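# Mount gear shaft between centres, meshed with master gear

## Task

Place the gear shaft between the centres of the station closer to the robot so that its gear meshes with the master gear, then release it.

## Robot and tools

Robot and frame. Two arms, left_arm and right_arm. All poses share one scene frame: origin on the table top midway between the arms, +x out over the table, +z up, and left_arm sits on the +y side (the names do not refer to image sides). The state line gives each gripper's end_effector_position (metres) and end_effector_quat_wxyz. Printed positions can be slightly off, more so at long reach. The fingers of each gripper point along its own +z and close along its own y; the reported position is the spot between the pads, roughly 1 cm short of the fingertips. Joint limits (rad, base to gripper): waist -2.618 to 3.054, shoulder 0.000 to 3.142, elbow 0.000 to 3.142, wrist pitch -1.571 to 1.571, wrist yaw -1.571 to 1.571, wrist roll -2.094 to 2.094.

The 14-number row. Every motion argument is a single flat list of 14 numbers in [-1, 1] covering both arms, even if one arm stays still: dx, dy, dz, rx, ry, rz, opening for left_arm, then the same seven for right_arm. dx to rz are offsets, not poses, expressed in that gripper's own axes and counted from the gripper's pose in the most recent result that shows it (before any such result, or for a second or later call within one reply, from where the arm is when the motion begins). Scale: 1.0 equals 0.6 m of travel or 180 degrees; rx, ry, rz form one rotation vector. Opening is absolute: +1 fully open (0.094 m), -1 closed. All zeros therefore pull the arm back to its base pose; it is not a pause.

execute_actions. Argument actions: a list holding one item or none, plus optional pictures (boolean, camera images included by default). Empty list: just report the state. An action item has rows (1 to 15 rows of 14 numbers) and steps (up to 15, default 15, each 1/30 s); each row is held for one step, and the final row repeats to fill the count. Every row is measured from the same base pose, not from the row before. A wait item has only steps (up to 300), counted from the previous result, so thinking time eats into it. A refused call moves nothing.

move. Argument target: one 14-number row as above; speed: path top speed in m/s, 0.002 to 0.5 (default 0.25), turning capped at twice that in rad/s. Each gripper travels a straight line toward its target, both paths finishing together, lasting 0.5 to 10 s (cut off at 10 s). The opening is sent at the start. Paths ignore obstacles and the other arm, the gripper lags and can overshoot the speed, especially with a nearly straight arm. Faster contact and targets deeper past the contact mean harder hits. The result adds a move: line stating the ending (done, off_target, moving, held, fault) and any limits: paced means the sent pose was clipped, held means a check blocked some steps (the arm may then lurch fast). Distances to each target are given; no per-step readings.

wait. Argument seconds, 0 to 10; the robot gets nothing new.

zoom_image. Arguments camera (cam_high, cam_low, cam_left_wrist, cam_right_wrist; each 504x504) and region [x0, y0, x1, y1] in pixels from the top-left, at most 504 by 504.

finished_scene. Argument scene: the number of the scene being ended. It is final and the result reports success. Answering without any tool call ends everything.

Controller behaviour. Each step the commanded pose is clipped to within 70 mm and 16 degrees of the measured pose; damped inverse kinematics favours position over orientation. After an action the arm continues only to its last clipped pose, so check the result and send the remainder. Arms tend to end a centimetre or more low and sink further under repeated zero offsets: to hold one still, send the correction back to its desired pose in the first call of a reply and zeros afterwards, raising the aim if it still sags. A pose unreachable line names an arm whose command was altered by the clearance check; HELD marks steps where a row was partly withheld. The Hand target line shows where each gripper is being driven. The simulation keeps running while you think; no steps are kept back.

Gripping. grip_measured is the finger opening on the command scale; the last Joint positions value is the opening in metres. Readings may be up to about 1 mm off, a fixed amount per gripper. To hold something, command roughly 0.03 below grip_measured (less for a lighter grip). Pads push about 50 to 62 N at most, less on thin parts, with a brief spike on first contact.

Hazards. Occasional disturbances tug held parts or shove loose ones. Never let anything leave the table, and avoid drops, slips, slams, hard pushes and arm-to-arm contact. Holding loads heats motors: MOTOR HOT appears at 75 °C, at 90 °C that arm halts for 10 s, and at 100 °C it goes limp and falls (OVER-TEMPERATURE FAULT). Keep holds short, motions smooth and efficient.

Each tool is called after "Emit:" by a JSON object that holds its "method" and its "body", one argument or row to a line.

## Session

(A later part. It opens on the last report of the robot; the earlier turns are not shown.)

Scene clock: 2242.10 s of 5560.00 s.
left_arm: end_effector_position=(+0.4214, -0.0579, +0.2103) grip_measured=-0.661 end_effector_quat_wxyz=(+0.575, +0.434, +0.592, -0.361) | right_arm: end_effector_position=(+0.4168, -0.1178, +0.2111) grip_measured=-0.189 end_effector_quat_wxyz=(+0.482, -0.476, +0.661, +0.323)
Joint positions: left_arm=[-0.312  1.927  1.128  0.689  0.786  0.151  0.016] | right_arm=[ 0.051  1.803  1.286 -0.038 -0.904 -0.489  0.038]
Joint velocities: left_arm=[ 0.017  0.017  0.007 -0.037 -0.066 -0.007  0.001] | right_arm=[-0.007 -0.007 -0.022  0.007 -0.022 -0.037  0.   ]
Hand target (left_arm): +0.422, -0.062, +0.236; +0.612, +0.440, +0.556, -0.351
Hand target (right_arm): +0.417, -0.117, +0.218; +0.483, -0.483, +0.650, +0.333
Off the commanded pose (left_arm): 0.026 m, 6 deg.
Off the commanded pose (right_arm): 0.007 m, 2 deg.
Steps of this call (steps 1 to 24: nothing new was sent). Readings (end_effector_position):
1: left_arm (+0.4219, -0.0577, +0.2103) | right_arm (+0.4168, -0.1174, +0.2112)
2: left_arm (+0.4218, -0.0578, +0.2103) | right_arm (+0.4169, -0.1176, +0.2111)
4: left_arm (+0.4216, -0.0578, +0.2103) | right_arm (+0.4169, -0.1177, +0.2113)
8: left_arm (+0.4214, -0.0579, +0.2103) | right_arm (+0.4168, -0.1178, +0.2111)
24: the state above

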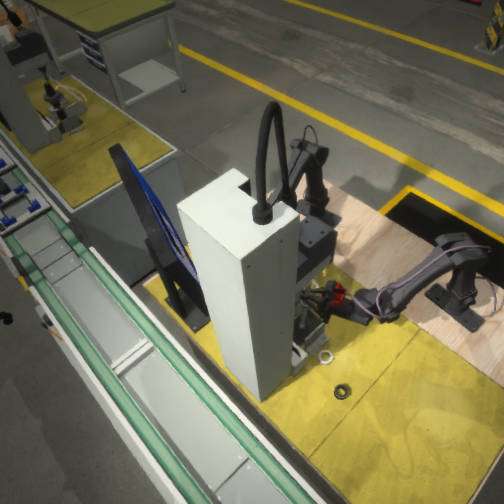

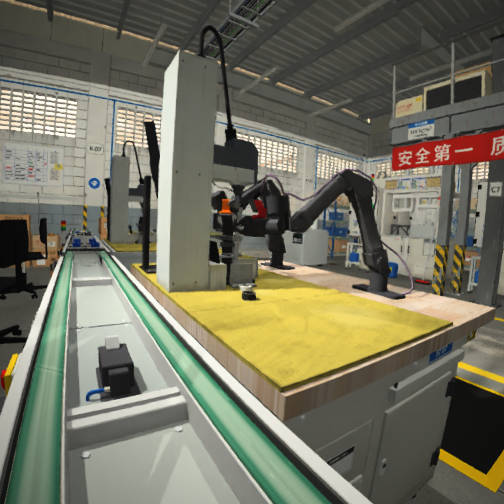

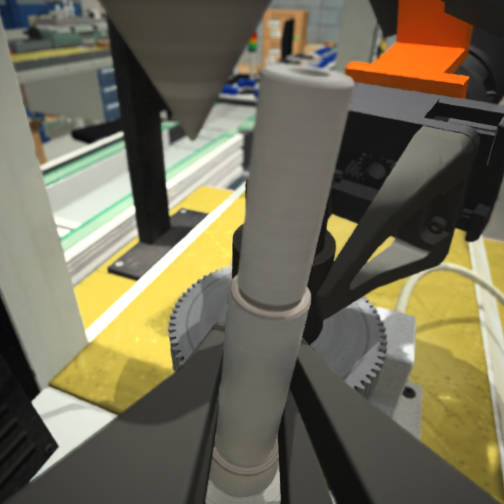

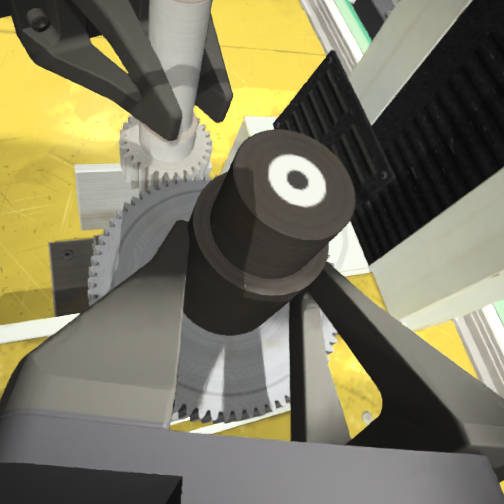

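Emit:
{"method": "execute_actions", "body": {
  "actions": []
}}

Scene clock: 2265.17 s of 5560.00 s.
left_arm: end_effector_position=(+0.4214, -0.0579, +0.2103) grip_measured=-0.661 end_effector_quat_wxyz=(+0.575, +0.434, +0.592, -0.361) | right_arm: end_effector_position=(+0.4168, -0.1178, +0.2111) grip_measured=-0.189 end_effector_quat_wxyz=(+0.482, -0.476, +0.661, +0.323)
Joint positions: left_arm=[-0.312  1.927  1.128  0.689  0.786  0.151  0.016] | right_arm=[ 0.051  1.803  1.286 -0.038 -0.904 -0.489  0.038]
Joint velocities: left_arm=[-0.012  0.002 -0.002 -0.051 -0.022 -0.022 -0.   ] | right_arm=[ 0.012  0.002  0.002 -0.022 -0.037  0.037 -0.   ]
Hand target (left_arm): +0.422, -0.062, +0.236; +0.612, +0.440, +0.556, -0.351
Hand target (right_arm): +0.417, -0.117, +0.218; +0.483, -0.483, +0.650, +0.333
Off the commanded pose (left_arm): 0.026 m, 6 deg.
Off the commanded pose (right_arm): 0.007 m, 2 deg.
Steps of this call (steps 1 to 90: nothing new was sent; then 20.07 s passed at rest). Readings (end_effector_position):
1: left_arm (+0.4214, -0.0579, +0.2103) | right_arm (+0.4168, -0.1178, +0.2111)
2: left_arm (+0.4214, -0.0579, +0.2103) | right_arm (+0.4168, -0.1178, +0.2111)
4: left_arm (+0.4214, -0.0579, +0.2103) | right_arm (+0.4168, -0.1178, +0.2111)
8: left_arm (+0.4214, -0.0579, +0.2103) | right_arm (+0.4168, -0.1178, +0.2111)
90: the state above

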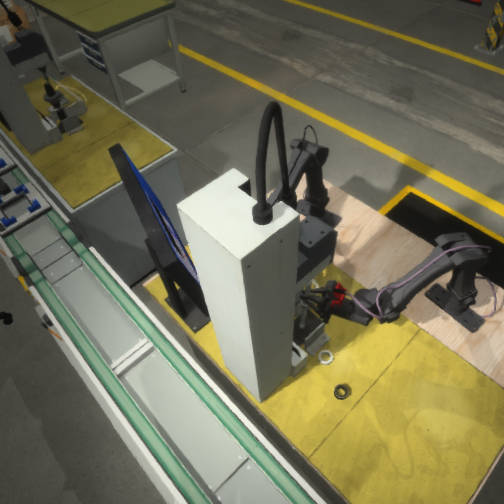

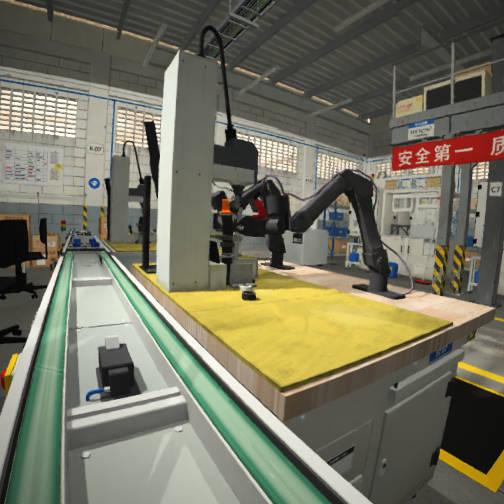

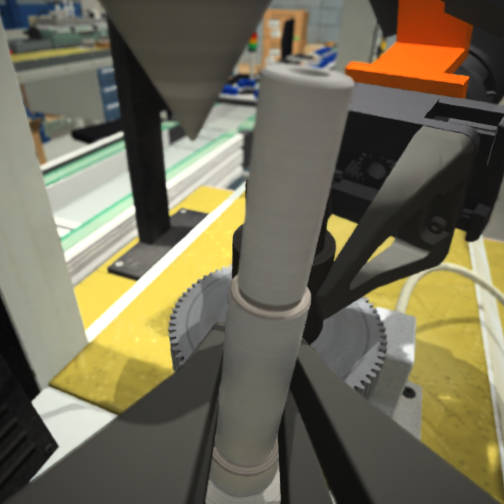

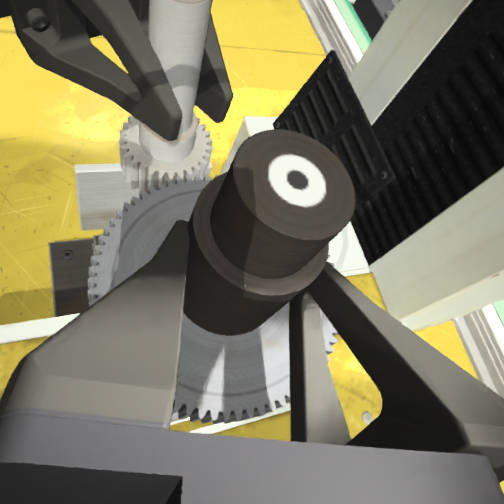

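Emit:
{"method": "execute_actions", "body": {
  "actions": [
    {"rows": [[-0.0438,0.003,0.006,-0.002,-0.0248,0.025,-0.695,-0.011,0,-0.0037,0,0,0,-0.1],[-0.0441,0.002,0.0085,-0.002,-0.0248,0.025,-0.695,-0.011,0,-0.0037,0,0,0,0.05],[-0.0441,0.002,0.0085,-0.002,-0.0248,0.025,-0.695,-0.011,0,-0.0037,0,0,0,0.25]], "steps": 15}
  ],
  "pictures": false
}}

Emit:
{"method": "wait", "body": {
  "seconds": 0.6
}}

Scene clock: 2271.93 s of 5560.00 s.
left_arm: end_effector_position=(+0.4230, -0.0573, +0.2101) grip_measured=-0.661 end_effector_quat_wxyz=(+0.575, +0.430, +0.596, -0.360) | right_arm: end_effector_position=(+0.4173, -0.1181, +0.2107) grip_measured=+0.249 end_effector_quat_wxyz=(+0.482, -0.476, +0.662, +0.321)
Joint positions: left_arm=[-0.312  1.928  1.128  0.689  0.776  0.144  0.016] | right_arm=[ 0.051  1.803  1.286 -0.039 -0.9   -0.489  0.059]
Joint velocities: left_arm=[-0.007 -0.012  0.007 -0.051  0.007  0.022  0.001] | right_arm=[-0.002  0.007  0.002 -0.022  0.007 -0.051  0.   ]
Hand target (left_arm): +0.422, -0.064, +0.236; +0.611, +0.441, +0.554, -0.353
Hand target (right_arm): +0.417, -0.118, +0.218; +0.483, -0.476, +0.661, +0.323
Off the commanded pose (left_arm): 0.027 m, 7 deg.
Off the commanded pose (right_arm): 0.007 m, 0 deg.
Steps of this call (steps 1 to 90: nothing new was sent; then 3.27 s passed at rest; steps 91 to 105: all 15 steps of this action). Readings (end_effector_position):
91: left_arm (+0.4216, -0.0578, +0.2103) | right_arm (+0.4170, -0.1179, +0.2110)
92: left_arm (+0.4222, -0.0576, +0.2101) | right_arm (+0.4170, -0.1179, +0.2110)
94: left_arm (+0.4226, -0.0574, +0.2100) | right_arm (+0.4171, -0.1180, +0.2109)
98: left_arm (+0.4229, -0.0573, +0.2100) | right_arm (+0.4172, -0.1181, +0.2108)
105: the state above

Scene clock: 2272.53 s of 5560.00 s.
left_arm: end_effector_position=(+0.4230, -0.0573, +0.2101) grip_measured=-0.661 end_effector_quat_wxyz=(+0.575, +0.430, +0.596, -0.360) | right_arm: end_effector_position=(+0.4173, -0.1181, +0.2107) grip_measured=+0.249 end_effector_quat_wxyz=(+0.482, -0.476, +0.662, +0.321)
Joint positions: left_arm=[-0.312  1.928  1.128  0.689  0.776  0.144  0.016] | right_arm=[ 0.051  1.803  1.286 -0.039 -0.9   -0.489  0.059]
Joint velocities: left_arm=[-0.017 -0.002 -0.007  0.007 -0.022  0.081 -0.001] | right_arm=[ 0.027 -0.002 -0.017  0.022 -0.007  0.051 -0.   ]
Hand target (left_arm): +0.422, -0.064, +0.236; +0.611, +0.441, +0.554, -0.353
Hand target (right_arm): +0.417, -0.118, +0.218; +0.483, -0.476, +0.661, +0.323
Off the commanded pose (left_arm): 0.027 m, 7 deg.
Off the commanded pose (right_arm): 0.007 m, 0 deg.
Steps of this call (steps 1 to 18: nothing new was sent). Readings (end_effector_position):
1: left_arm (+0.4230, -0.0573, +0.2101) | right_arm (+0.4173, -0.1181, +0.2107)
2: left_arm (+0.4230, -0.0573, +0.2101) | right_arm (+0.4173, -0.1181, +0.2107)
4: left_arm (+0.4230, -0.0573, +0.2101) | right_arm (+0.4173, -0.1181, +0.2107)
8: left_arm (+0.4230, -0.0573, +0.2101) | right_arm (+0.4173, -0.1181, +0.2107)
18: the state above

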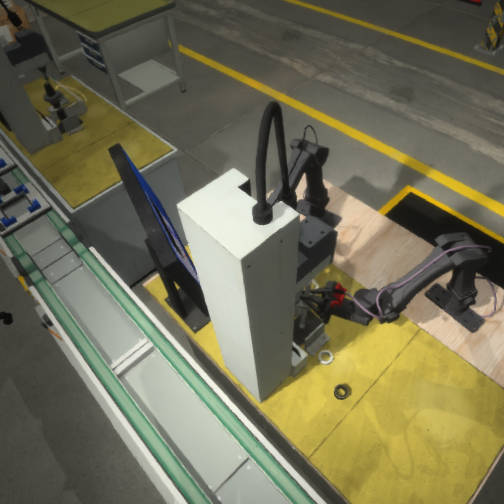

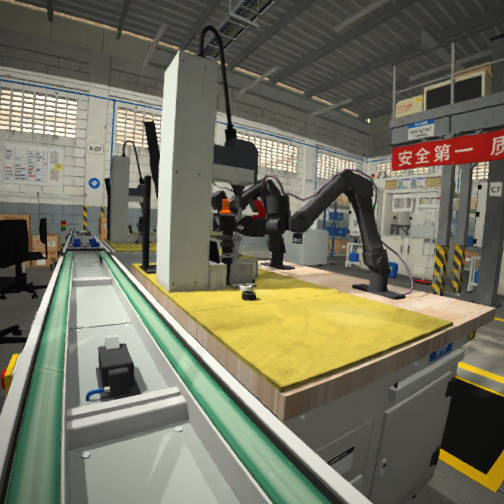

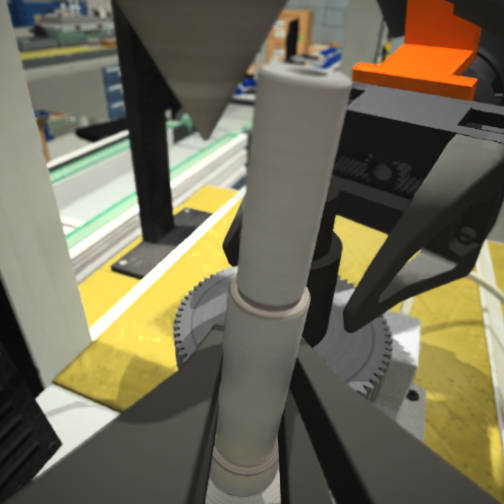

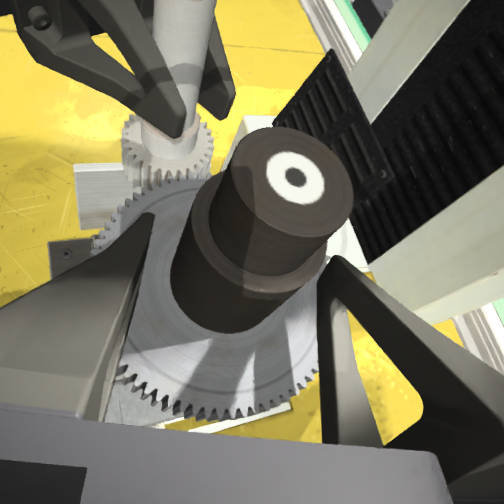

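Emit:
{"method": "execute_actions", "body": {
  "actions": [
    {"rows": [[-0.0441,-0.0026,0.0062,0.0012,-0.0246,0.0265,-0.695,-0.011,0,-0.010,0,0,0,0.25],[-0.0441,-0.0026,0.0062,0.0012,-0.0246,0.0265,-0.695,-0.011,0,-0.018,0,0,0,0.25],[-0.0441,-0.0026,0.0062,0.0012,-0.0246,0.0265,-0.695,-0.011,0,-0.027,0,0,0,0.25],[-0.0441,-0.0026,0.0062,0.0012,-0.0246,0.0265,-0.695,-0.011,0,-0.036,0,0,0,0.25],[-0.0441,-0.0026,0.0062,0.0012,-0.0246,0.0265,-0.695,-0.011,0,-0.045,0,0,0,0.25],[-0.0441,-0.0026,0.0062,0.0012,-0.0246,0.0265,-0.695,-0.011,0,-0.054,0,0,0,0.25],[-0.0441,-0.0026,0.0062,0.0012,-0.0246,0.0265,-0.695,-0.011,0,-0.063,0,0,0,0.25],[-0.0441,-0.0026,0.0062,0.0012,-0.0246,0.0265,-0.695,-0.011,0,-0.072,0,0,0,0.25],[-0.0441,-0.0026,0.0062,0.0012,-0.0246,0.0265,-0.695,-0.011,0,-0.081,0,0,0,0.25],[-0.0441,-0.0026,0.0062,0.0012,-0.0246,0.0265,-0.695,-0.011,0,-0.090,0,0,0,0.25],[-0.0441,-0.0026,0.0062,0.0012,-0.0246,0.0265,-0.695,-0.011,0,-0.098,0,0,0,0.25],[-0.0441,-0.0026,0.0062,0.0012,-0.0246,0.0265,-0.695,-0.011,0,-0.105,0,0,0,0.25]], "steps": 15}
  ],
  "pictures": false
}}

Emit:
{"method": "wait", "body": {
  "seconds": 0.6
}}

Scene clock: 2292.57 s of 5560.00 s.
left_arm: end_effector_position=(+0.4230, -0.0573, +0.2101) grip_measured=-0.661 end_effector_quat_wxyz=(+0.575, +0.430, +0.596, -0.360) | right_arm: end_effector_position=(+0.4116, -0.1716, +0.2432) grip_measured=+0.249 end_effector_quat_wxyz=(+0.503, -0.469, +0.660, +0.301)
Joint positions: left_arm=[-0.312  1.928  1.128  0.689  0.776  0.144  0.016] | right_arm=[-0.078  1.696  1.286 -0.175 -0.972 -0.58   0.059]
Joint velocities: left_arm=[ 0.017 -0.017 -0.007 -0.022 -0.007  0.051  0.   ] | right_arm=[-0.12  -0.125 -0.012 -0.212 -0.168 -0.125  0.   ]
Hand target (left_arm): +0.421, -0.063, +0.236; +0.610, +0.442, +0.555, -0.353
Hand target (right_arm): +0.398, -0.171, +0.238; +0.484, -0.474, +0.662, +0.321
Off the commanded pose (left_arm): 0.027 m, 7 deg.
Off the commanded pose (right_arm): 0.016 m, 3 deg.
Steps of this call (steps 1 to 90: nothing new was sent; then 16.53 s passed at rest; steps 91 to 105: all 15 steps of this action). Readings (end_effector_position):
91: left_arm (+0.4230, -0.0573, +0.2101) | right_arm (+0.4172, -0.1181, +0.2106)
92: left_arm (+0.4230, -0.0573, +0.2101) | right_arm (+0.4171, -0.1183, +0.2103)
94: left_arm (+0.4230, -0.0573, +0.2101) | right_arm (+0.4165, -0.1212, +0.2104)
98: left_arm (+0.4230, -0.0573, +0.2101) | right_arm (+0.4165, -0.1387, +0.2198)
105: the state above

Scene clock: 2293.17 s of 5560.00 s.
left_arm: end_effector_position=(+0.4230, -0.0573, +0.2101) grip_measured=-0.661 end_effector_quat_wxyz=(+0.575, +0.430, +0.596, -0.360) | right_arm: end_effector_position=(+0.4049, -0.1717, +0.2398) grip_measured=+0.249 end_effector_quat_wxyz=(+0.493, -0.474, +0.661, +0.310)
Joint positions: left_arm=[-0.312  1.928  1.128  0.689  0.776  0.144  0.016] | right_arm=[-0.081  1.693  1.286 -0.222 -0.991 -0.608  0.059]
Joint velocities: left_arm=[-0.007 -0.007 -0.002  0.051 -0.007  0.007  0.001] | right_arm=[ 0.007  0.022  0.017 -0.037  0.007  0.066 -0.001]
Hand target (left_arm): +0.421, -0.063, +0.236; +0.610, +0.442, +0.555, -0.353
Hand target (right_arm): +0.398, -0.171, +0.238; +0.484, -0.474, +0.662, +0.321
Off the commanded pose (left_arm): 0.027 m, 7 deg.
Off the commanded pose (right_arm): 0.008 m, 2 deg.
Steps of this call (steps 1 to 18: nothing new was sent). Readings (end_effector_position):
1: left_arm (+0.4230, -0.0573, +0.2101) | right_arm (+0.4105, -0.1724, +0.2438)
2: left_arm (+0.4230, -0.0573, +0.2101) | right_arm (+0.4094, -0.1724, +0.2434)
4: left_arm (+0.4230, -0.0573, +0.2101) | right_arm (+0.4076, -0.1721, +0.2419)
8: left_arm (+0.4230, -0.0573, +0.2101) | right_arm (+0.4058, -0.1719, +0.2406)
18: the state above

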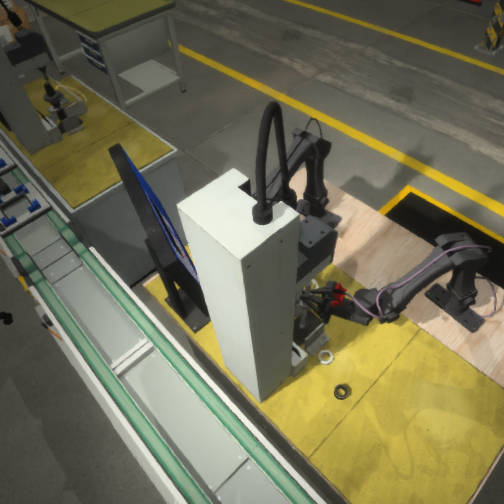

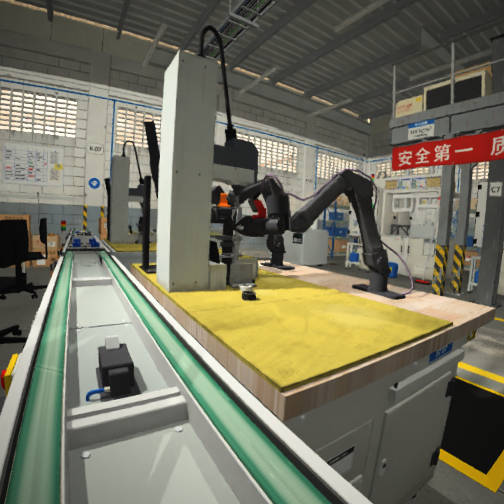

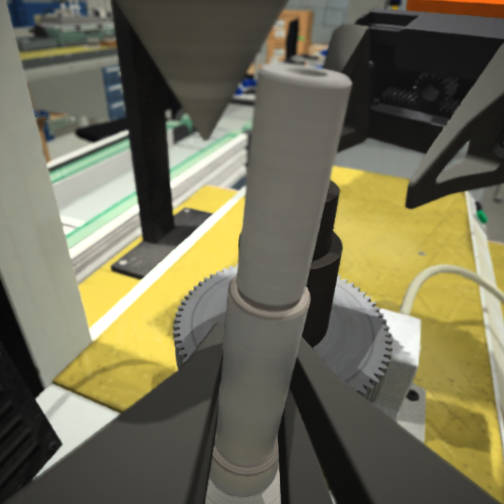

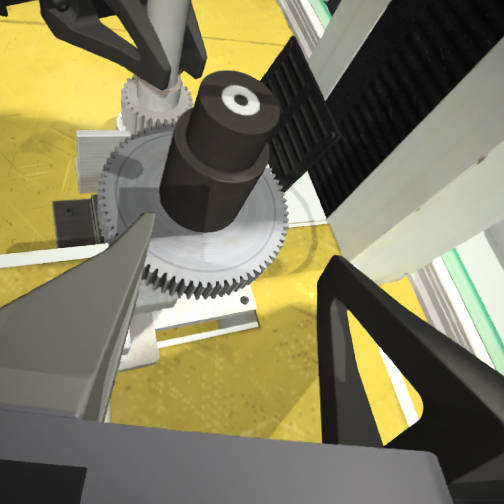

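Emit:
{"method": "zoom_image", "body": {
  "camera": "cam_low",
  "region": [195, 130, 295, 290]
}}

Region (195, 130, 295, 290) of cam_low's 504x504 image, scaled by 3.150, with more detail than that image has; it fills the left 315 columns of this view, and the rest is white.

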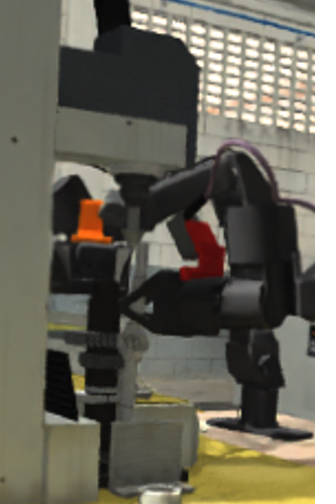

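Emit:
{"method": "execute_actions", "body": {
  "actions": [
    {"rows": [[-0.0441,-0.0026,0.0062,0.0012,-0.0246,0.0265,-0.695,-0.010,0,-0.004,0,-0.008,0,0.25],[-0.0441,-0.0026,0.0062,0.0012,-0.0246,0.0265,-0.695,-0.020,-0.001,-0.007,0,-0.016,0,0.25],[-0.0441,-0.0026,0.0062,0.0012,-0.0246,0.0265,-0.695,-0.030,-0.002,-0.010,0,-0.024,0,0.25],[-0.0441,-0.0026,0.0062,0.0012,-0.0246,0.0265,-0.695,-0.040,-0.002,-0.014,0,-0.032,0,0.25],[-0.0441,-0.0026,0.0062,0.0012,-0.0246,0.0265,-0.695,-0.050,-0.003,-0.017,0,-0.040,0,0.25],[-0.0441,-0.0026,0.0062,0.0012,-0.0246,0.0265,-0.695,-0.060,-0.004,-0.020,0,-0.048,0,0.25],[-0.0441,-0.0026,0.0062,0.0012,-0.0246,0.0265,-0.695,-0.070,-0.004,-0.024,0,-0.056,0,0.25],[-0.0441,-0.0026,0.0062,0.0012,-0.0246,0.0265,-0.695,-0.080,-0.005,-0.027,0,-0.064,0,0.25],[-0.0441,-0.0026,0.0062,0.0012,-0.0246,0.0265,-0.695,-0.090,-0.005,-0.031,0,-0.072,0,0.25],[-0.0441,-0.0026,0.0062,0.0012,-0.0246,0.0265,-0.695,-0.100,-0.006,-0.034,0,-0.080,0,0.25],[-0.0441,-0.0026,0.0062,0.0012,-0.0246,0.0265,-0.695,-0.110,-0.007,-0.038,0,-0.088,0,0.25],[-0.0441,-0.0026,0.0062,0.0012,-0.0246,0.0265,-0.695,-0.120,-0.007,-0.041,0,-0.096,0,0.25],[-0.0441,-0.0026,0.0062,0.0012,-0.0246,0.0265,-0.695,-0.130,-0.008,-0.044,0,-0.104,0,0.25],[-0.0441,-0.0026,0.0062,0.0012,-0.0246,0.0265,-0.695,-0.140,-0.008,-0.048,0,-0.110,0,0.25],[-0.0441,-0.0026,0.0062,0.0012,-0.0246,0.0265,-0.695,-0.150,-0.009,-0.051,0,-0.115,0,0.25]], "steps": 15}
  ],
  "pictures": false
}}

Emit:
{"method": "wait", "body": {
  "seconds": 0.8
}}

Scene clock: 2325.67 s of 5560.00 s.
left_arm: end_effector_position=(+0.4230, -0.0573, +0.2101) grip_measured=-0.661 end_effector_quat_wxyz=(+0.575, +0.430, +0.596, -0.360) | right_arm: end_effector_position=(+0.4094, -0.1714, +0.3073) grip_measured=+0.249 end_effector_quat_wxyz=(+0.563, -0.447, +0.597, +0.357)
Joint positions: left_arm=[-0.312  1.928  1.128  0.689  0.776  0.144  0.016] | right_arm=[-0.107  1.664  1.28   0.124 -1.12  -0.312  0.059]
Joint velocities: left_arm=[-0.012  0.007  0.007  0.037 -0.007  0.022 -0.   ] | right_arm=[-0.032 -0.09  -0.017  0.974 -0.212  0.96  -0.001]
Hand target (left_arm): +0.421, -0.063, +0.236; +0.610, +0.442, +0.555, -0.353
Hand target (right_arm): +0.402, -0.172, +0.333; +0.580, -0.437, +0.573, +0.380
Off the commanded pose (left_arm): 0.027 m, 7 deg.
Off the commanded pose (right_arm): 0.028 m, 8 deg.
Steps of this call (steps 1 to 90: nothing new was sent; then 29.00 s passed at rest; steps 91 to 105: all 15 steps of this action). Readings (end_effector_position):
91: left_arm (+0.4230, -0.0573, +0.2101) | right_arm (+0.4049, -0.1716, +0.2401)
92: left_arm (+0.4230, -0.0573, +0.2101) | right_arm (+0.4054, -0.1714, +0.2413)
94: left_arm (+0.4230, -0.0573, +0.2101) | right_arm (+0.4063, -0.1705, +0.2458)
98: left_arm (+0.4230, -0.0573, +0.2101) | right_arm (+0.4092, -0.1705, +0.2615)
105: the state above

Scene clock: 2326.47 s of 5560.00 s.
left_arm: end_effector_position=(+0.4230, -0.0573, +0.2101) grip_measured=-0.661 end_effector_quat_wxyz=(+0.575, +0.430, +0.596, -0.360) | right_arm: end_effector_position=(+0.4061, -0.1691, +0.3336) grip_measured=+0.249 end_effector_quat_wxyz=(+0.582, -0.440, +0.571, +0.376)
Joint positions: left_arm=[-0.312  1.928  1.128  0.689  0.776  0.144  0.016] | right_arm=[-0.107  1.656  1.28   0.279 -1.154 -0.172  0.059]
Joint velocities: left_arm=[-0.007 -0.007  0.007 -0.037  0.11   0.022 -0.001] | right_arm=[-0.007  0.007 -0.022 -0.037 -0.022  0.007  0.001]
Hand target (left_arm): +0.421, -0.063, +0.236; +0.610, +0.442, +0.555, -0.353
Hand target (right_arm): +0.402, -0.172, +0.333; +0.580, -0.437, +0.573, +0.380
Off the commanded pose (left_arm): 0.027 m, 7 deg.
Off the commanded pose (right_arm): 0.003 m, 5 deg.
Steps of this call (steps 1 to 24: nothing new was sent). Readings (end_effector_position):
1: left_arm (+0.4230, -0.0573, +0.2101) | right_arm (+0.4090, -0.1710, +0.3132)
2: left_arm (+0.4230, -0.0573, +0.2101) | right_arm (+0.4085, -0.1706, +0.3182)
4: left_arm (+0.4230, -0.0573, +0.2101) | right_arm (+0.4075, -0.1701, +0.3251)
8: left_arm (+0.4230, -0.0573, +0.2101) | right_arm (+0.4068, -0.1695, +0.3306)
24: the state above

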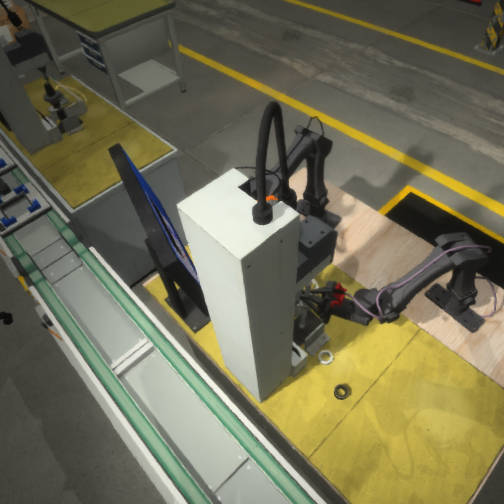

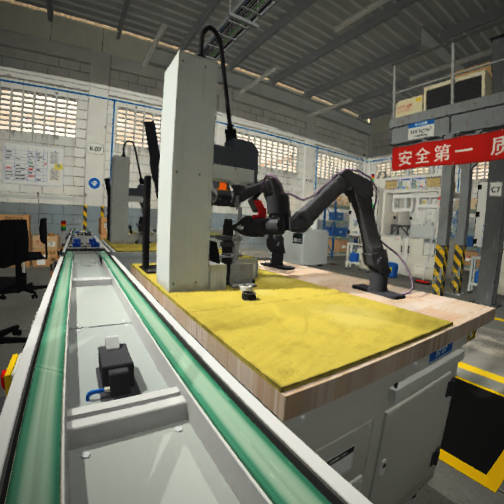

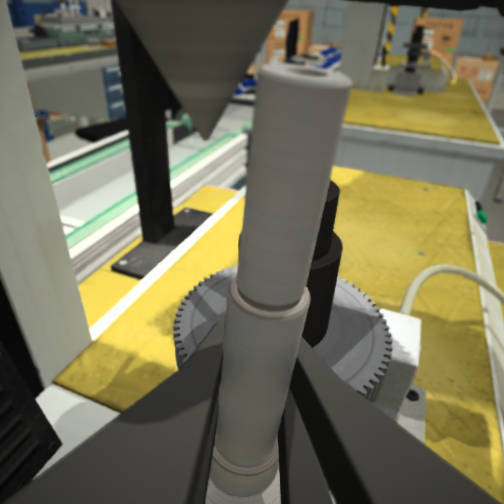

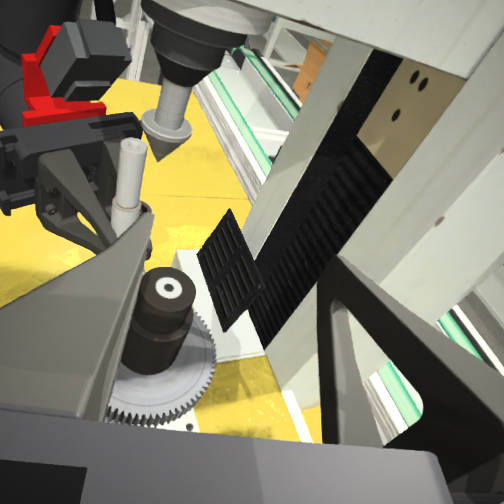

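Emit:
{"method": "execute_actions", "body": {
  "actions": [
    {"rows": [[-0.0441,-0.0026,0.0062,0.0012,-0.0246,0.0265,-0.695,-0.001,0.005,0.003,0.007,-0.006,0,0.25],[-0.0441,-0.0026,0.0062,0.0012,-0.0246,0.0265,-0.695,-0.001,0.010,0.006,0.015,-0.012,0,0.25],[-0.0441,-0.0026,0.0062,0.0012,-0.0246,0.0265,-0.695,-0.002,0.015,0.008,0.022,-0.017,0,0.25],[-0.0441,-0.0026,0.0062,0.0012,-0.0246,0.0265,-0.695,-0.003,0.020,0.011,0.029,-0.023,0.001,0.25],[-0.0441,-0.0026,0.0062,0.0012,-0.0246,0.0265,-0.695,-0.004,0.025,0.014,0.036,-0.029,0.001,0.25],[-0.0441,-0.0026,0.0062,0.0012,-0.0246,0.0265,-0.695,-0.004,0.030,0.017,0.044,-0.035,0.001,0.25],[-0.0441,-0.0026,0.0062,0.0012,-0.0246,0.0265,-0.695,-0.005,0.035,0.020,0.051,-0.040,0.001,0.25],[-0.0441,-0.0026,0.0062,0.0012,-0.0246,0.0265,-0.695,-0.006,0.040,0.022,0.058,-0.046,0.001,0.25],[-0.0441,-0.0026,0.0062,0.0012,-0.0246,0.0265,-0.695,-0.006,0.045,0.025,0.065,-0.052,0.002,0.25],[-0.0441,-0.0026,0.0062,0.0012,-0.0246,0.0265,-0.695,-0.007,0.050,0.028,0.073,-0.058,0.002,0.25],[-0.0441,-0.0026,0.0062,0.0012,-0.0246,0.0265,-0.695,-0.008,0.055,0.031,0.080,-0.064,0.002,0.25],[-0.0441,-0.0026,0.0062,0.0012,-0.0246,0.0265,-0.695,-0.008,0.060,0.034,0.087,-0.069,0.002,0.25],[-0.0441,-0.0026,0.0062,0.0012,-0.0246,0.0265,-0.695,-0.009,0.065,0.036,0.095,-0.075,0.002,0.25],[-0.0441,-0.0026,0.0062,0.0012,-0.0246,0.0265,-0.695,-0.010,0.070,0.039,0.102,-0.081,0.003,0.25],[-0.0441,-0.0026,0.0062,0.0012,-0.0246,0.0265,-0.695,-0.010,0.075,0.042,0.109,-0.087,0.003,0.25]], "steps": 15}
  ],
  "pictures": false
}}

Emit:
{"method": "execute_actions", "body": {
  "actions": [
    {"steps": 24}
  ],
  "pictures": false
}}

Scene clock: 2380.07 s of 5560.00 s.
left_arm: end_effector_position=(+0.4230, -0.0573, +0.2101) grip_measured=-0.661 end_effector_quat_wxyz=(+0.575, +0.430, +0.596, -0.360) | right_arm: end_effector_position=(+0.3662, -0.1295, +0.3169) grip_measured=+0.249 end_effector_quat_wxyz=(+0.646, -0.352, +0.575, +0.359)
Joint positions: left_arm=[-0.312  1.928  1.128  0.689  0.776  0.144  0.016] | right_arm=[ 0.084  1.492  0.885  0.737 -0.787  0.05   0.059]
Joint velocities: left_arm=[-0.022 -0.002 -0.012 -0.007 -0.007 -0.007  0.001] | right_arm=[ 0.569 -0.217 -0.716  1.106  1.106  0.315 -0.   ]
Hand target (left_arm): +0.421, -0.063, +0.236; +0.610, +0.442, +0.555, -0.353
Hand target (right_arm): +0.367, -0.135, +0.339; +0.701, -0.293, +0.555, +0.339
Off the commanded pose (left_arm): 0.027 m, 7 deg.
Off the commanded pose (right_arm): 0.019 m, 13 deg.
Steps of this call (steps 1 to 90: nothing new was sent; then 50.10 s passed at rest; steps 91 to 105: all 15 steps of this action). Readings (end_effector_position):
91: left_arm (+0.4230, -0.0573, +0.2101) | right_arm (+0.4065, -0.1692, +0.3334)
92: left_arm (+0.4230, -0.0573, +0.2101) | right_arm (+0.4070, -0.1692, +0.3331)
94: left_arm (+0.4230, -0.0573, +0.2101) | right_arm (+0.4040, -0.1675, +0.3283)
98: left_arm (+0.4230, -0.0573, +0.2101) | right_arm (+0.3896, -0.1541, +0.3177)
105: the state above

Scene clock: 2380.87 s of 5560.00 s.
left_arm: end_effector_position=(+0.4230, -0.0573, +0.2101) grip_measured=-0.661 end_effector_quat_wxyz=(+0.575, +0.430, +0.596, -0.360) | right_arm: end_effector_position=(+0.3705, -0.1322, +0.3351) grip_measured=+0.249 end_effector_quat_wxyz=(+0.697, -0.299, +0.558, +0.338)
Joint positions: left_arm=[-0.312  1.928  1.128  0.689  0.776  0.144  0.016] | right_arm=[ 0.127  1.483  0.838  0.893 -0.62   0.107  0.059]
Joint velocities: left_arm=[-0.002 -0.007  0.012 -0.007  0.022 -0.066  0.   ] | right_arm=[-0.012  0.012 -0.017  0.007  0.022 -0.066  0.002]
Hand target (left_arm): +0.421, -0.063, +0.236; +0.610, +0.442, +0.555, -0.353
Hand target (right_arm): +0.367, -0.135, +0.340; +0.701, -0.293, +0.555, +0.339
Off the commanded pose (left_arm): 0.027 m, 7 deg.
Off the commanded pose (right_arm): 0.002 m, 4 deg.
Steps of this call (steps 1 to 24: nothing new was sent). Readings (end_effector_position):
1: left_arm (+0.4230, -0.0573, +0.2101) | right_arm (+0.3636, -0.1266, +0.3170)
2: left_arm (+0.4230, -0.0573, +0.2101) | right_arm (+0.3619, -0.1241, +0.3173)
4: left_arm (+0.4230, -0.0573, +0.2101) | right_arm (+0.3627, -0.1238, +0.3197)
8: left_arm (+0.4230, -0.0573, +0.2101) | right_arm (+0.3675, -0.1287, +0.3289)
24: the state above

Emit:
{"method": "execute_actions", "body": {
  "actions": [
    {"rows": [[-0.0441,-0.0026,0.0062,0.0012,-0.0246,0.0265,-0.695,-0.006,0.003,0.001,0.005,-0.005,0,0.25],[-0.0441,-0.0026,0.0062,0.0012,-0.0246,0.0265,-0.695,-0.005,0.006,0.002,0.010,-0.010,0,0.25],[-0.0441,-0.0026,0.0062,0.0012,-0.0246,0.0265,-0.695,-0.004,0.009,0.003,0.015,-0.014,0,0.25],[-0.0441,-0.0026,0.0062,0.0012,-0.0246,0.0265,-0.695,-0.003,0.012,0.004,0.020,-0.019,0,0.25],[-0.0441,-0.0026,0.0062,0.0012,-0.0246,0.0265,-0.695,-0.002,0.015,0.005,0.025,-0.024,0,0.25],[-0.0441,-0.0026,0.0062,0.0012,-0.0246,0.0265,-0.695,-0.001,0.018,0.006,0.030,-0.029,0,0.25],[-0.0441,-0.0026,0.0062,0.0012,-0.0246,0.0265,-0.695,0,0.021,0.007,0.035,-0.034,0,0.25],[-0.0441,-0.0026,0.0062,0.0012,-0.0246,0.0265,-0.695,0.001,0.024,0.008,0.040,-0.039,0,0.25],[-0.0441,-0.0026,0.0062,0.0012,-0.0246,0.0265,-0.695,0.002,0.027,0.009,0.045,-0.044,0,0.25],[-0.0441,-0.0026,0.0062,0.0012,-0.0246,0.0265,-0.695,0.0025,0.029,0.0097,0.050,-0.049,-0.001,0.25]], "steps": 15}
  ],
  "pictures": false
}}

Emit:
{"method": "wait", "body": {
  "seconds": 0.6
}}

Scene clock: 2395.27 s of 5560.00 s.
left_arm: end_effector_position=(+0.4230, -0.0573, +0.2101) grip_measured=-0.661 end_effector_quat_wxyz=(+0.575, +0.430, +0.596, -0.360) | right_arm: end_effector_position=(+0.3557, -0.1115, +0.3329) grip_measured=+0.249 end_effector_quat_wxyz=(+0.743, -0.241, +0.534, +0.325)
Joint positions: left_arm=[-0.312  1.928  1.128  0.689  0.776  0.144  0.016] | right_arm=[ 0.277  1.509  0.732  1.119 -0.358  0.113  0.059]
Joint velocities: left_arm=[-0.007  0.012  0.007  0.007 -0.037 -0.037  0.   ] | right_arm=[ 0.012  0.11  -0.002  0.256  0.33  -0.022  0.001]
Hand target (left_arm): +0.421, -0.063, +0.236; +0.610, +0.442, +0.555, -0.353
Hand target (right_arm): +0.359, -0.118, +0.335; +0.758, -0.217, +0.529, +0.315
Off the commanded pose (left_arm): 0.027 m, 7 deg.
Off the commanded pose (right_arm): 0.007 m, 4 deg.
Steps of this call (steps 1 to 90: nothing new was sent; then 10.90 s passed at rest; steps 91 to 105: all 15 steps of this action). Readings (end_effector_position):
91: left_arm (+0.4230, -0.0573, +0.2101) | right_arm (+0.3708, -0.1325, +0.3354)
92: left_arm (+0.4230, -0.0573, +0.2101) | right_arm (+0.3712, -0.1325, +0.3362)
94: left_arm (+0.4230, -0.0573, +0.2101) | right_arm (+0.3699, -0.1302, +0.3376)
98: left_arm (+0.4230, -0.0573, +0.2101) | right_arm (+0.3605, -0.1191, +0.3336)
105: the state above

Scene clock: 2395.87 s of 5560.00 s.
left_arm: end_effector_position=(+0.4230, -0.0573, +0.2101) grip_measured=-0.661 end_effector_quat_wxyz=(+0.575, +0.430, +0.596, -0.360) | right_arm: end_effector_position=(+0.3590, -0.1193, +0.3431) grip_measured=+0.249 end_effector_quat_wxyz=(+0.763, -0.220, +0.521, +0.313)
Joint positions: left_arm=[-0.312  1.928  1.128  0.689  0.776  0.144  0.016] | right_arm=[ 0.277  1.513  0.732  1.168 -0.307  0.113  0.059]
Joint velocities: left_arm=[ 0.012  0.002 -0.002  0.066 -0.022  0.007  0.002] | right_arm=[-0.002 -0.007  0.002  0.022  0.022  0.022 -0.   ]
Hand target (left_arm): +0.421, -0.063, +0.236; +0.610, +0.442, +0.555, -0.353
Hand target (right_arm): +0.359, -0.118, +0.335; +0.758, -0.217, +0.529, +0.315
Off the commanded pose (left_arm): 0.027 m, 7 deg.
Off the commanded pose (right_arm): 0.009 m, 1 deg.
Steps of this call (steps 1 to 18: nothing new was sent). Readings (end_effector_position):
1: left_arm (+0.4230, -0.0573, +0.2101) | right_arm (+0.3569, -0.1128, +0.3339)
2: left_arm (+0.4230, -0.0573, +0.2101) | right_arm (+0.3577, -0.1140, +0.3351)
4: left_arm (+0.4230, -0.0573, +0.2101) | right_arm (+0.3583, -0.1159, +0.3379)
8: left_arm (+0.4230, -0.0573, +0.2101) | right_arm (+0.3587, -0.1181, +0.3413)
18: the state above

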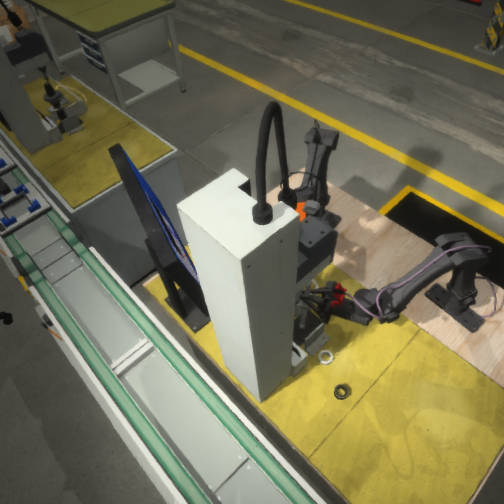

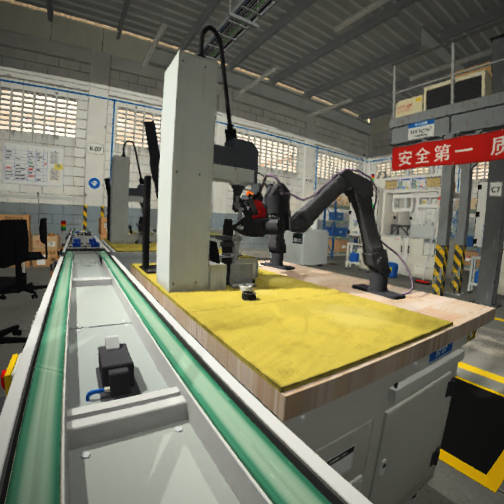

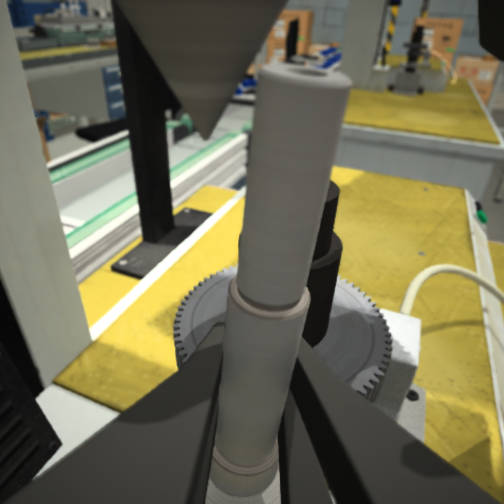

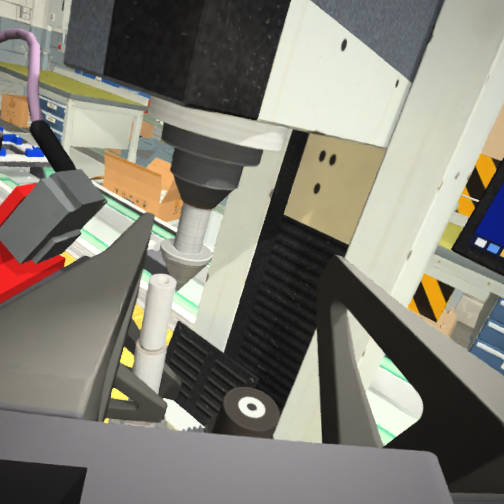

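Emit:
{"method": "execute_actions", "body": {
  "actions": [
    {"rows": [[-0.0441,-0.0026,0.0062,0.0012,-0.0246,0.0265,-0.695,0.012,0.004,-0.002,0,0,0,0.25],[-0.0441,-0.0026,0.0062,0.0012,-0.0246,0.0265,-0.695,0.017,0.008,0,0,0,0,0.25],[-0.0441,-0.0026,0.0062,0.0012,-0.0246,0.0265,-0.695,0.022,0.012,0.002,0,0,0,0.25],[-0.0441,-0.0026,0.0062,0.0012,-0.0246,0.0265,-0.695,0.027,0.016,0.004,0,0,0,0.25],[-0.0441,-0.0026,0.0062,0.0012,-0.0246,0.0265,-0.695,0.032,0.020,0.006,0,0,0,0.25],[-0.0441,-0.0026,0.0062,0.0012,-0.0246,0.0265,-0.695,0.037,0.024,0.008,0,0,0,0.25],[-0.0441,-0.0026,0.0062,0.0012,-0.0246,0.0265,-0.695,0.042,0.028,0.009,0,0,0,0.25],[-0.0441,-0.0026,0.0062,0.0012,-0.0246,0.0265,-0.695,0.047,0.032,0.010,0,0,0,0.25],[-0.0441,-0.0026,0.0062,0.0012,-0.0246,0.0265,-0.695,0.052,0.036,0.011,0,0,0,0.25],[-0.0441,-0.0026,0.0062,0.0012,-0.0246,0.0265,-0.695,0.056,0.039,0.012,0,0,0,0.25],[-0.0441,-0.0026,0.0062,0.0012,-0.0246,0.0265,-0.695,0.059,0.042,0.013,0,0,0,0.25]], "steps": 15}
  ],
  "pictures": false
}}

Emit:
{"method": "wait", "body": {
  "seconds": 0.7
}}

Scene clock: 2439.40 s of 5560.00 s.
left_arm: end_effector_position=(+0.4230, -0.0573, +0.2101) grip_measured=-0.661 end_effector_quat_wxyz=(+0.575, +0.430, +0.596, -0.360) | right_arm: end_effector_position=(+0.3562, -0.0852, +0.3162) grip_measured=+0.249 end_effector_quat_wxyz=(+0.757, -0.226, +0.523, +0.320)
Joint positions: left_arm=[-0.312  1.928  1.128  0.689  0.776  0.144  0.016] | right_arm=[ 0.372  1.629  0.732  1.266 -0.238  0.084  0.059]
Joint velocities: left_arm=[-0.007  0.007 -0.007 -0.007  0.007 -0.022  0.001] | right_arm=[-0.017  0.027 -0.007  0.095  0.051 -0.022 -0.   ]
Hand target (left_arm): +0.421, -0.063, +0.236; +0.610, +0.442, +0.555, -0.353
Hand target (right_arm): +0.355, -0.088, +0.313; +0.762, -0.219, +0.522, +0.314
Off the commanded pose (left_arm): 0.027 m, 7 deg.
Off the commanded pose (right_arm): 0.004 m, 1 deg.
Steps of this call (steps 1 to 90: nothing new was sent; then 40.03 s passed at rest; steps 91 to 105: all 15 steps of this action). Readings (end_effector_position):
91: left_arm (+0.4230, -0.0573, +0.2101) | right_arm (+0.3590, -0.1194, +0.3434)
92: left_arm (+0.4230, -0.0573, +0.2101) | right_arm (+0.3589, -0.1193, +0.3439)
94: left_arm (+0.4230, -0.0573, +0.2101) | right_arm (+0.3581, -0.1164, +0.3436)
98: left_arm (+0.4230, -0.0573, +0.2101) | right_arm (+0.3558, -0.1015, +0.3338)
105: the state above

Scene clock: 2440.10 s of 5560.00 s.
left_arm: end_effector_position=(+0.4230, -0.0573, +0.2101) grip_measured=-0.661 end_effector_quat_wxyz=(+0.575, +0.430, +0.596, -0.360) | right_arm: end_effector_position=(+0.3562, -0.0884, +0.3221) grip_measured=+0.249 end_effector_quat_wxyz=(+0.767, -0.219, +0.514, +0.316)
Joint positions: left_arm=[-0.312  1.928  1.128  0.689  0.776  0.144  0.016] | right_arm=[ 0.372  1.629  0.732  1.291 -0.222  0.08   0.059]
Joint velocities: left_arm=[-0.017  0.012 -0.002 -0.125 -0.037 -0.022 -0.001] | right_arm=[-0.002  0.017 -0.002 -0.007  0.022  0.037  0.   ]
Hand target (left_arm): +0.421, -0.063, +0.236; +0.610, +0.442, +0.555, -0.353
Hand target (right_arm): +0.355, -0.088, +0.313; +0.762, -0.219, +0.522, +0.314
Off the commanded pose (left_arm): 0.027 m, 7 deg.
Off the commanded pose (right_arm): 0.009 m, 1 deg.
Steps of this call (steps 1 to 21: nothing new was sent). Readings (end_effector_position):
1: left_arm (+0.4230, -0.0573, +0.2101) | right_arm (+0.3564, -0.0856, +0.3167)
2: left_arm (+0.4230, -0.0573, +0.2101) | right_arm (+0.3565, -0.0862, +0.3175)
4: left_arm (+0.4230, -0.0573, +0.2101) | right_arm (+0.3563, -0.0870, +0.3195)
8: left_arm (+0.4230, -0.0573, +0.2101) | right_arm (+0.3563, -0.0879, +0.3212)
21: the state above

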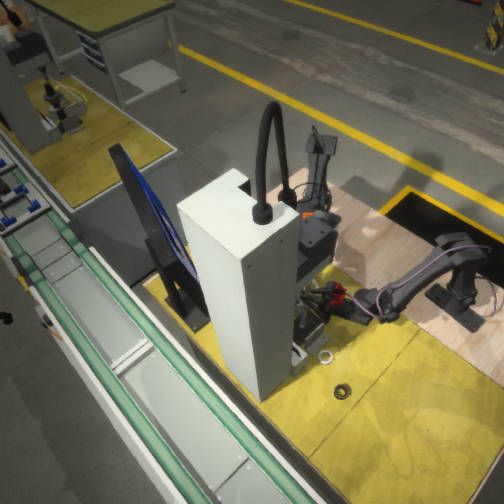

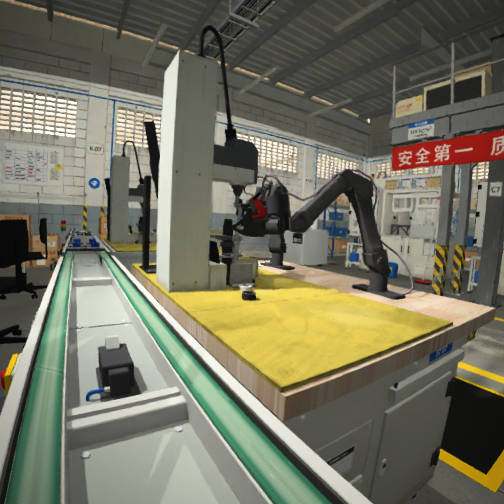

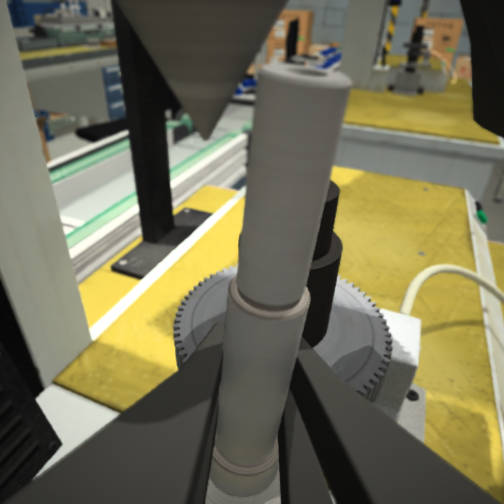

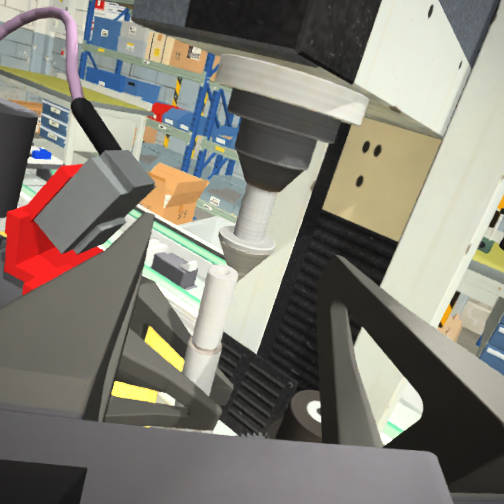

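Emit:
{"method": "execute_actions", "body": {
  "actions": [
    {"rows": [[-0.0441,-0.0026,0.0062,0.0012,-0.0246,0.0265,-0.695,0.015,0,-0.002,0,0.005,0,0.25],[-0.0441,-0.0026,0.0062,0.0012,-0.0246,0.0265,-0.695,0.017,0,0.003,0,0.005,0,0.25],[-0.0441,-0.0026,0.0062,0.0012,-0.0246,0.0265,-0.695,0.019,0,0.008,0,0.005,0,0.25],[-0.0441,-0.0026,0.0062,0.0012,-0.0246,0.0265,-0.695,0.021,0,0.013,0,0.005,0,0.25],[-0.0441,-0.0026,0.0062,0.0012,-0.0246,0.0265,-0.695,0.023,0,0.018,0,0.005,0,0.25],[-0.0441,-0.0026,0.0062,0.0012,-0.0246,0.0265,-0.695,0.025,0,0.023,0,0.005,0,0.25],[-0.0441,-0.0026,0.0062,0.0012,-0.0246,0.0265,-0.695,0.027,0,0.028,0,0.005,0,0.25],[-0.0441,-0.0026,0.0062,0.0012,-0.0246,0.0265,-0.695,0.029,0,0.033,0,0.005,0,0.25],[-0.0441,-0.0026,0.0062,0.0012,-0.0246,0.0265,-0.695,0.031,0,0.037,0,0.005,0,0.25],[-0.0441,-0.0026,0.0062,0.0012,-0.0246,0.0265,-0.695,0.033,0,0.041,0,0.005,0,0.25]], "steps": 15}
  ],
  "pictures": false
}}

Emit:
{"method": "wait", "body": {
  "seconds": 0.7
}}

Scene clock: 2454.77 s of 5560.00 s.
left_arm: end_effector_position=(+0.4230, -0.0573, +0.2101) grip_measured=-0.661 end_effector_quat_wxyz=(+0.575, +0.430, +0.596, -0.360) | right_arm: end_effector_position=(+0.3744, -0.0714, +0.3079) grip_measured=+0.249 end_effector_quat_wxyz=(+0.760, -0.222, +0.523, +0.316)
Joint positions: left_arm=[-0.312  1.928  1.128  0.689  0.776  0.144  0.016] | right_arm=[ 0.385  1.733  0.806  1.299 -0.214  0.074  0.059]
Joint velocities: left_arm=[-0.007 -0.007 -0.007 -0.007 -0.095 -0.022  0.   ] | right_arm=[ 0.002  0.007  0.027  0.022  0.007  0.022 -0.001]
Hand target (left_arm): +0.421, -0.063, +0.236; +0.610, +0.442, +0.555, -0.353
Hand target (right_arm): +0.377, -0.067, +0.313; +0.762, -0.221, +0.520, +0.315
Off the commanded pose (left_arm): 0.027 m, 7 deg.
Off the commanded pose (right_arm): 0.007 m, 0 deg.
Steps of this call (steps 1 to 90: nothing new was sent; then 11.17 s passed at rest; steps 91 to 105: all 15 steps of this action). Readings (end_effector_position):
91: left_arm (+0.4230, -0.0573, +0.2101) | right_arm (+0.3562, -0.0884, +0.3221)
92: left_arm (+0.4230, -0.0573, +0.2101) | right_arm (+0.3564, -0.0883, +0.3217)
94: left_arm (+0.4230, -0.0573, +0.2101) | right_arm (+0.3576, -0.0876, +0.3188)
98: left_arm (+0.4230, -0.0573, +0.2101) | right_arm (+0.3664, -0.0807, +0.3089)
105: the state above

Scene clock: 2455.47 s of 5560.00 s.
left_arm: end_effector_position=(+0.4230, -0.0573, +0.2101) grip_measured=-0.661 end_effector_quat_wxyz=(+0.575, +0.430, +0.596, -0.360) | right_arm: end_effector_position=(+0.3748, -0.0716, +0.3089) grip_measured=+0.249 end_effector_quat_wxyz=(+0.761, -0.221, +0.522, +0.315)
Joint positions: left_arm=[-0.312  1.928  1.128  0.689  0.776  0.144  0.016] | right_arm=[ 0.385  1.733  0.808  1.299 -0.211  0.074  0.059]
Joint velocities: left_arm=[ 0.012 -0.022  0.007 -0.037  0.007 -0.022 -0.   ] | right_arm=[-0.007 -0.007 -0.027 -0.037 -0.022  0.007 -0.   ]
Hand target (left_arm): +0.421, -0.063, +0.236; +0.610, +0.442, +0.555, -0.353
Hand target (right_arm): +0.377, -0.067, +0.313; +0.763, -0.221, +0.520, +0.315
Off the commanded pose (left_arm): 0.027 m, 7 deg.
Off the commanded pose (right_arm): 0.007 m, 0 deg.
Steps of this call (steps 1 to 21: nothing new was sent). Readings (end_effector_position):
1: left_arm (+0.4230, -0.0573, +0.2101) | right_arm (+0.3746, -0.0714, +0.3084)
2: left_arm (+0.4230, -0.0573, +0.2101) | right_arm (+0.3747, -0.0715, +0.3087)
4: left_arm (+0.4230, -0.0573, +0.2101) | right_arm (+0.3747, -0.0715, +0.3089)
8: left_arm (+0.4230, -0.0573, +0.2101) | right_arm (+0.3748, -0.0716, +0.3089)
21: the state above

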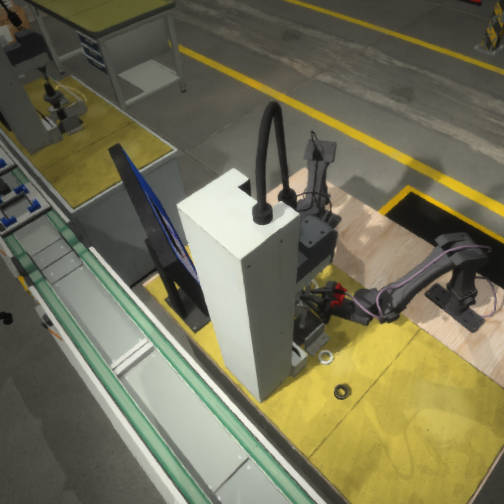

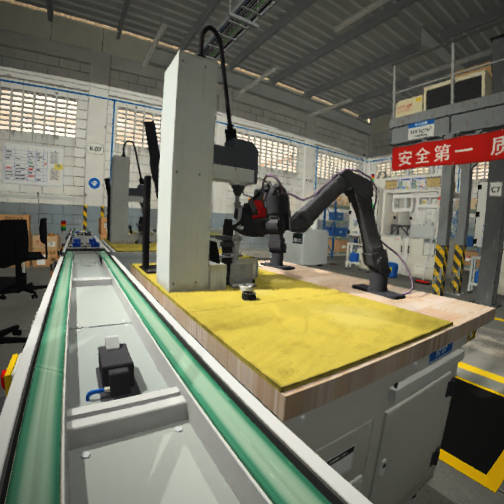

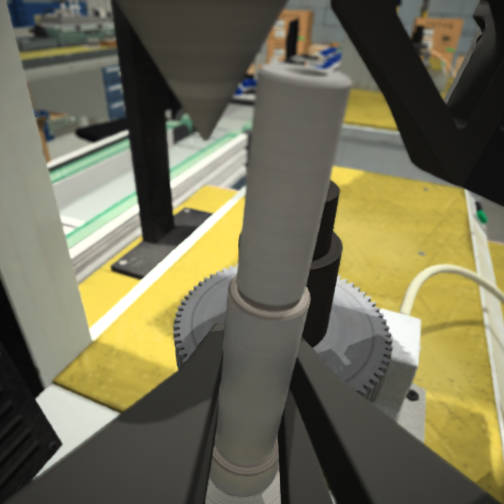

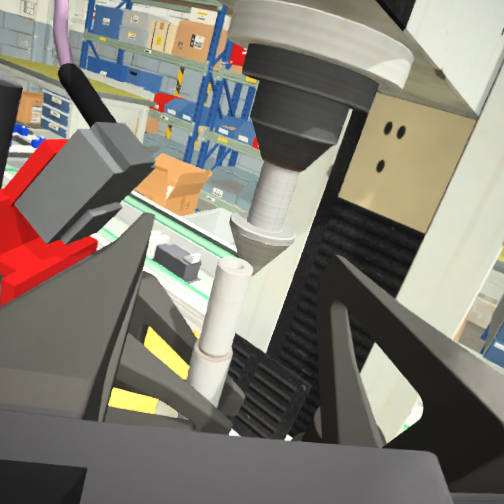

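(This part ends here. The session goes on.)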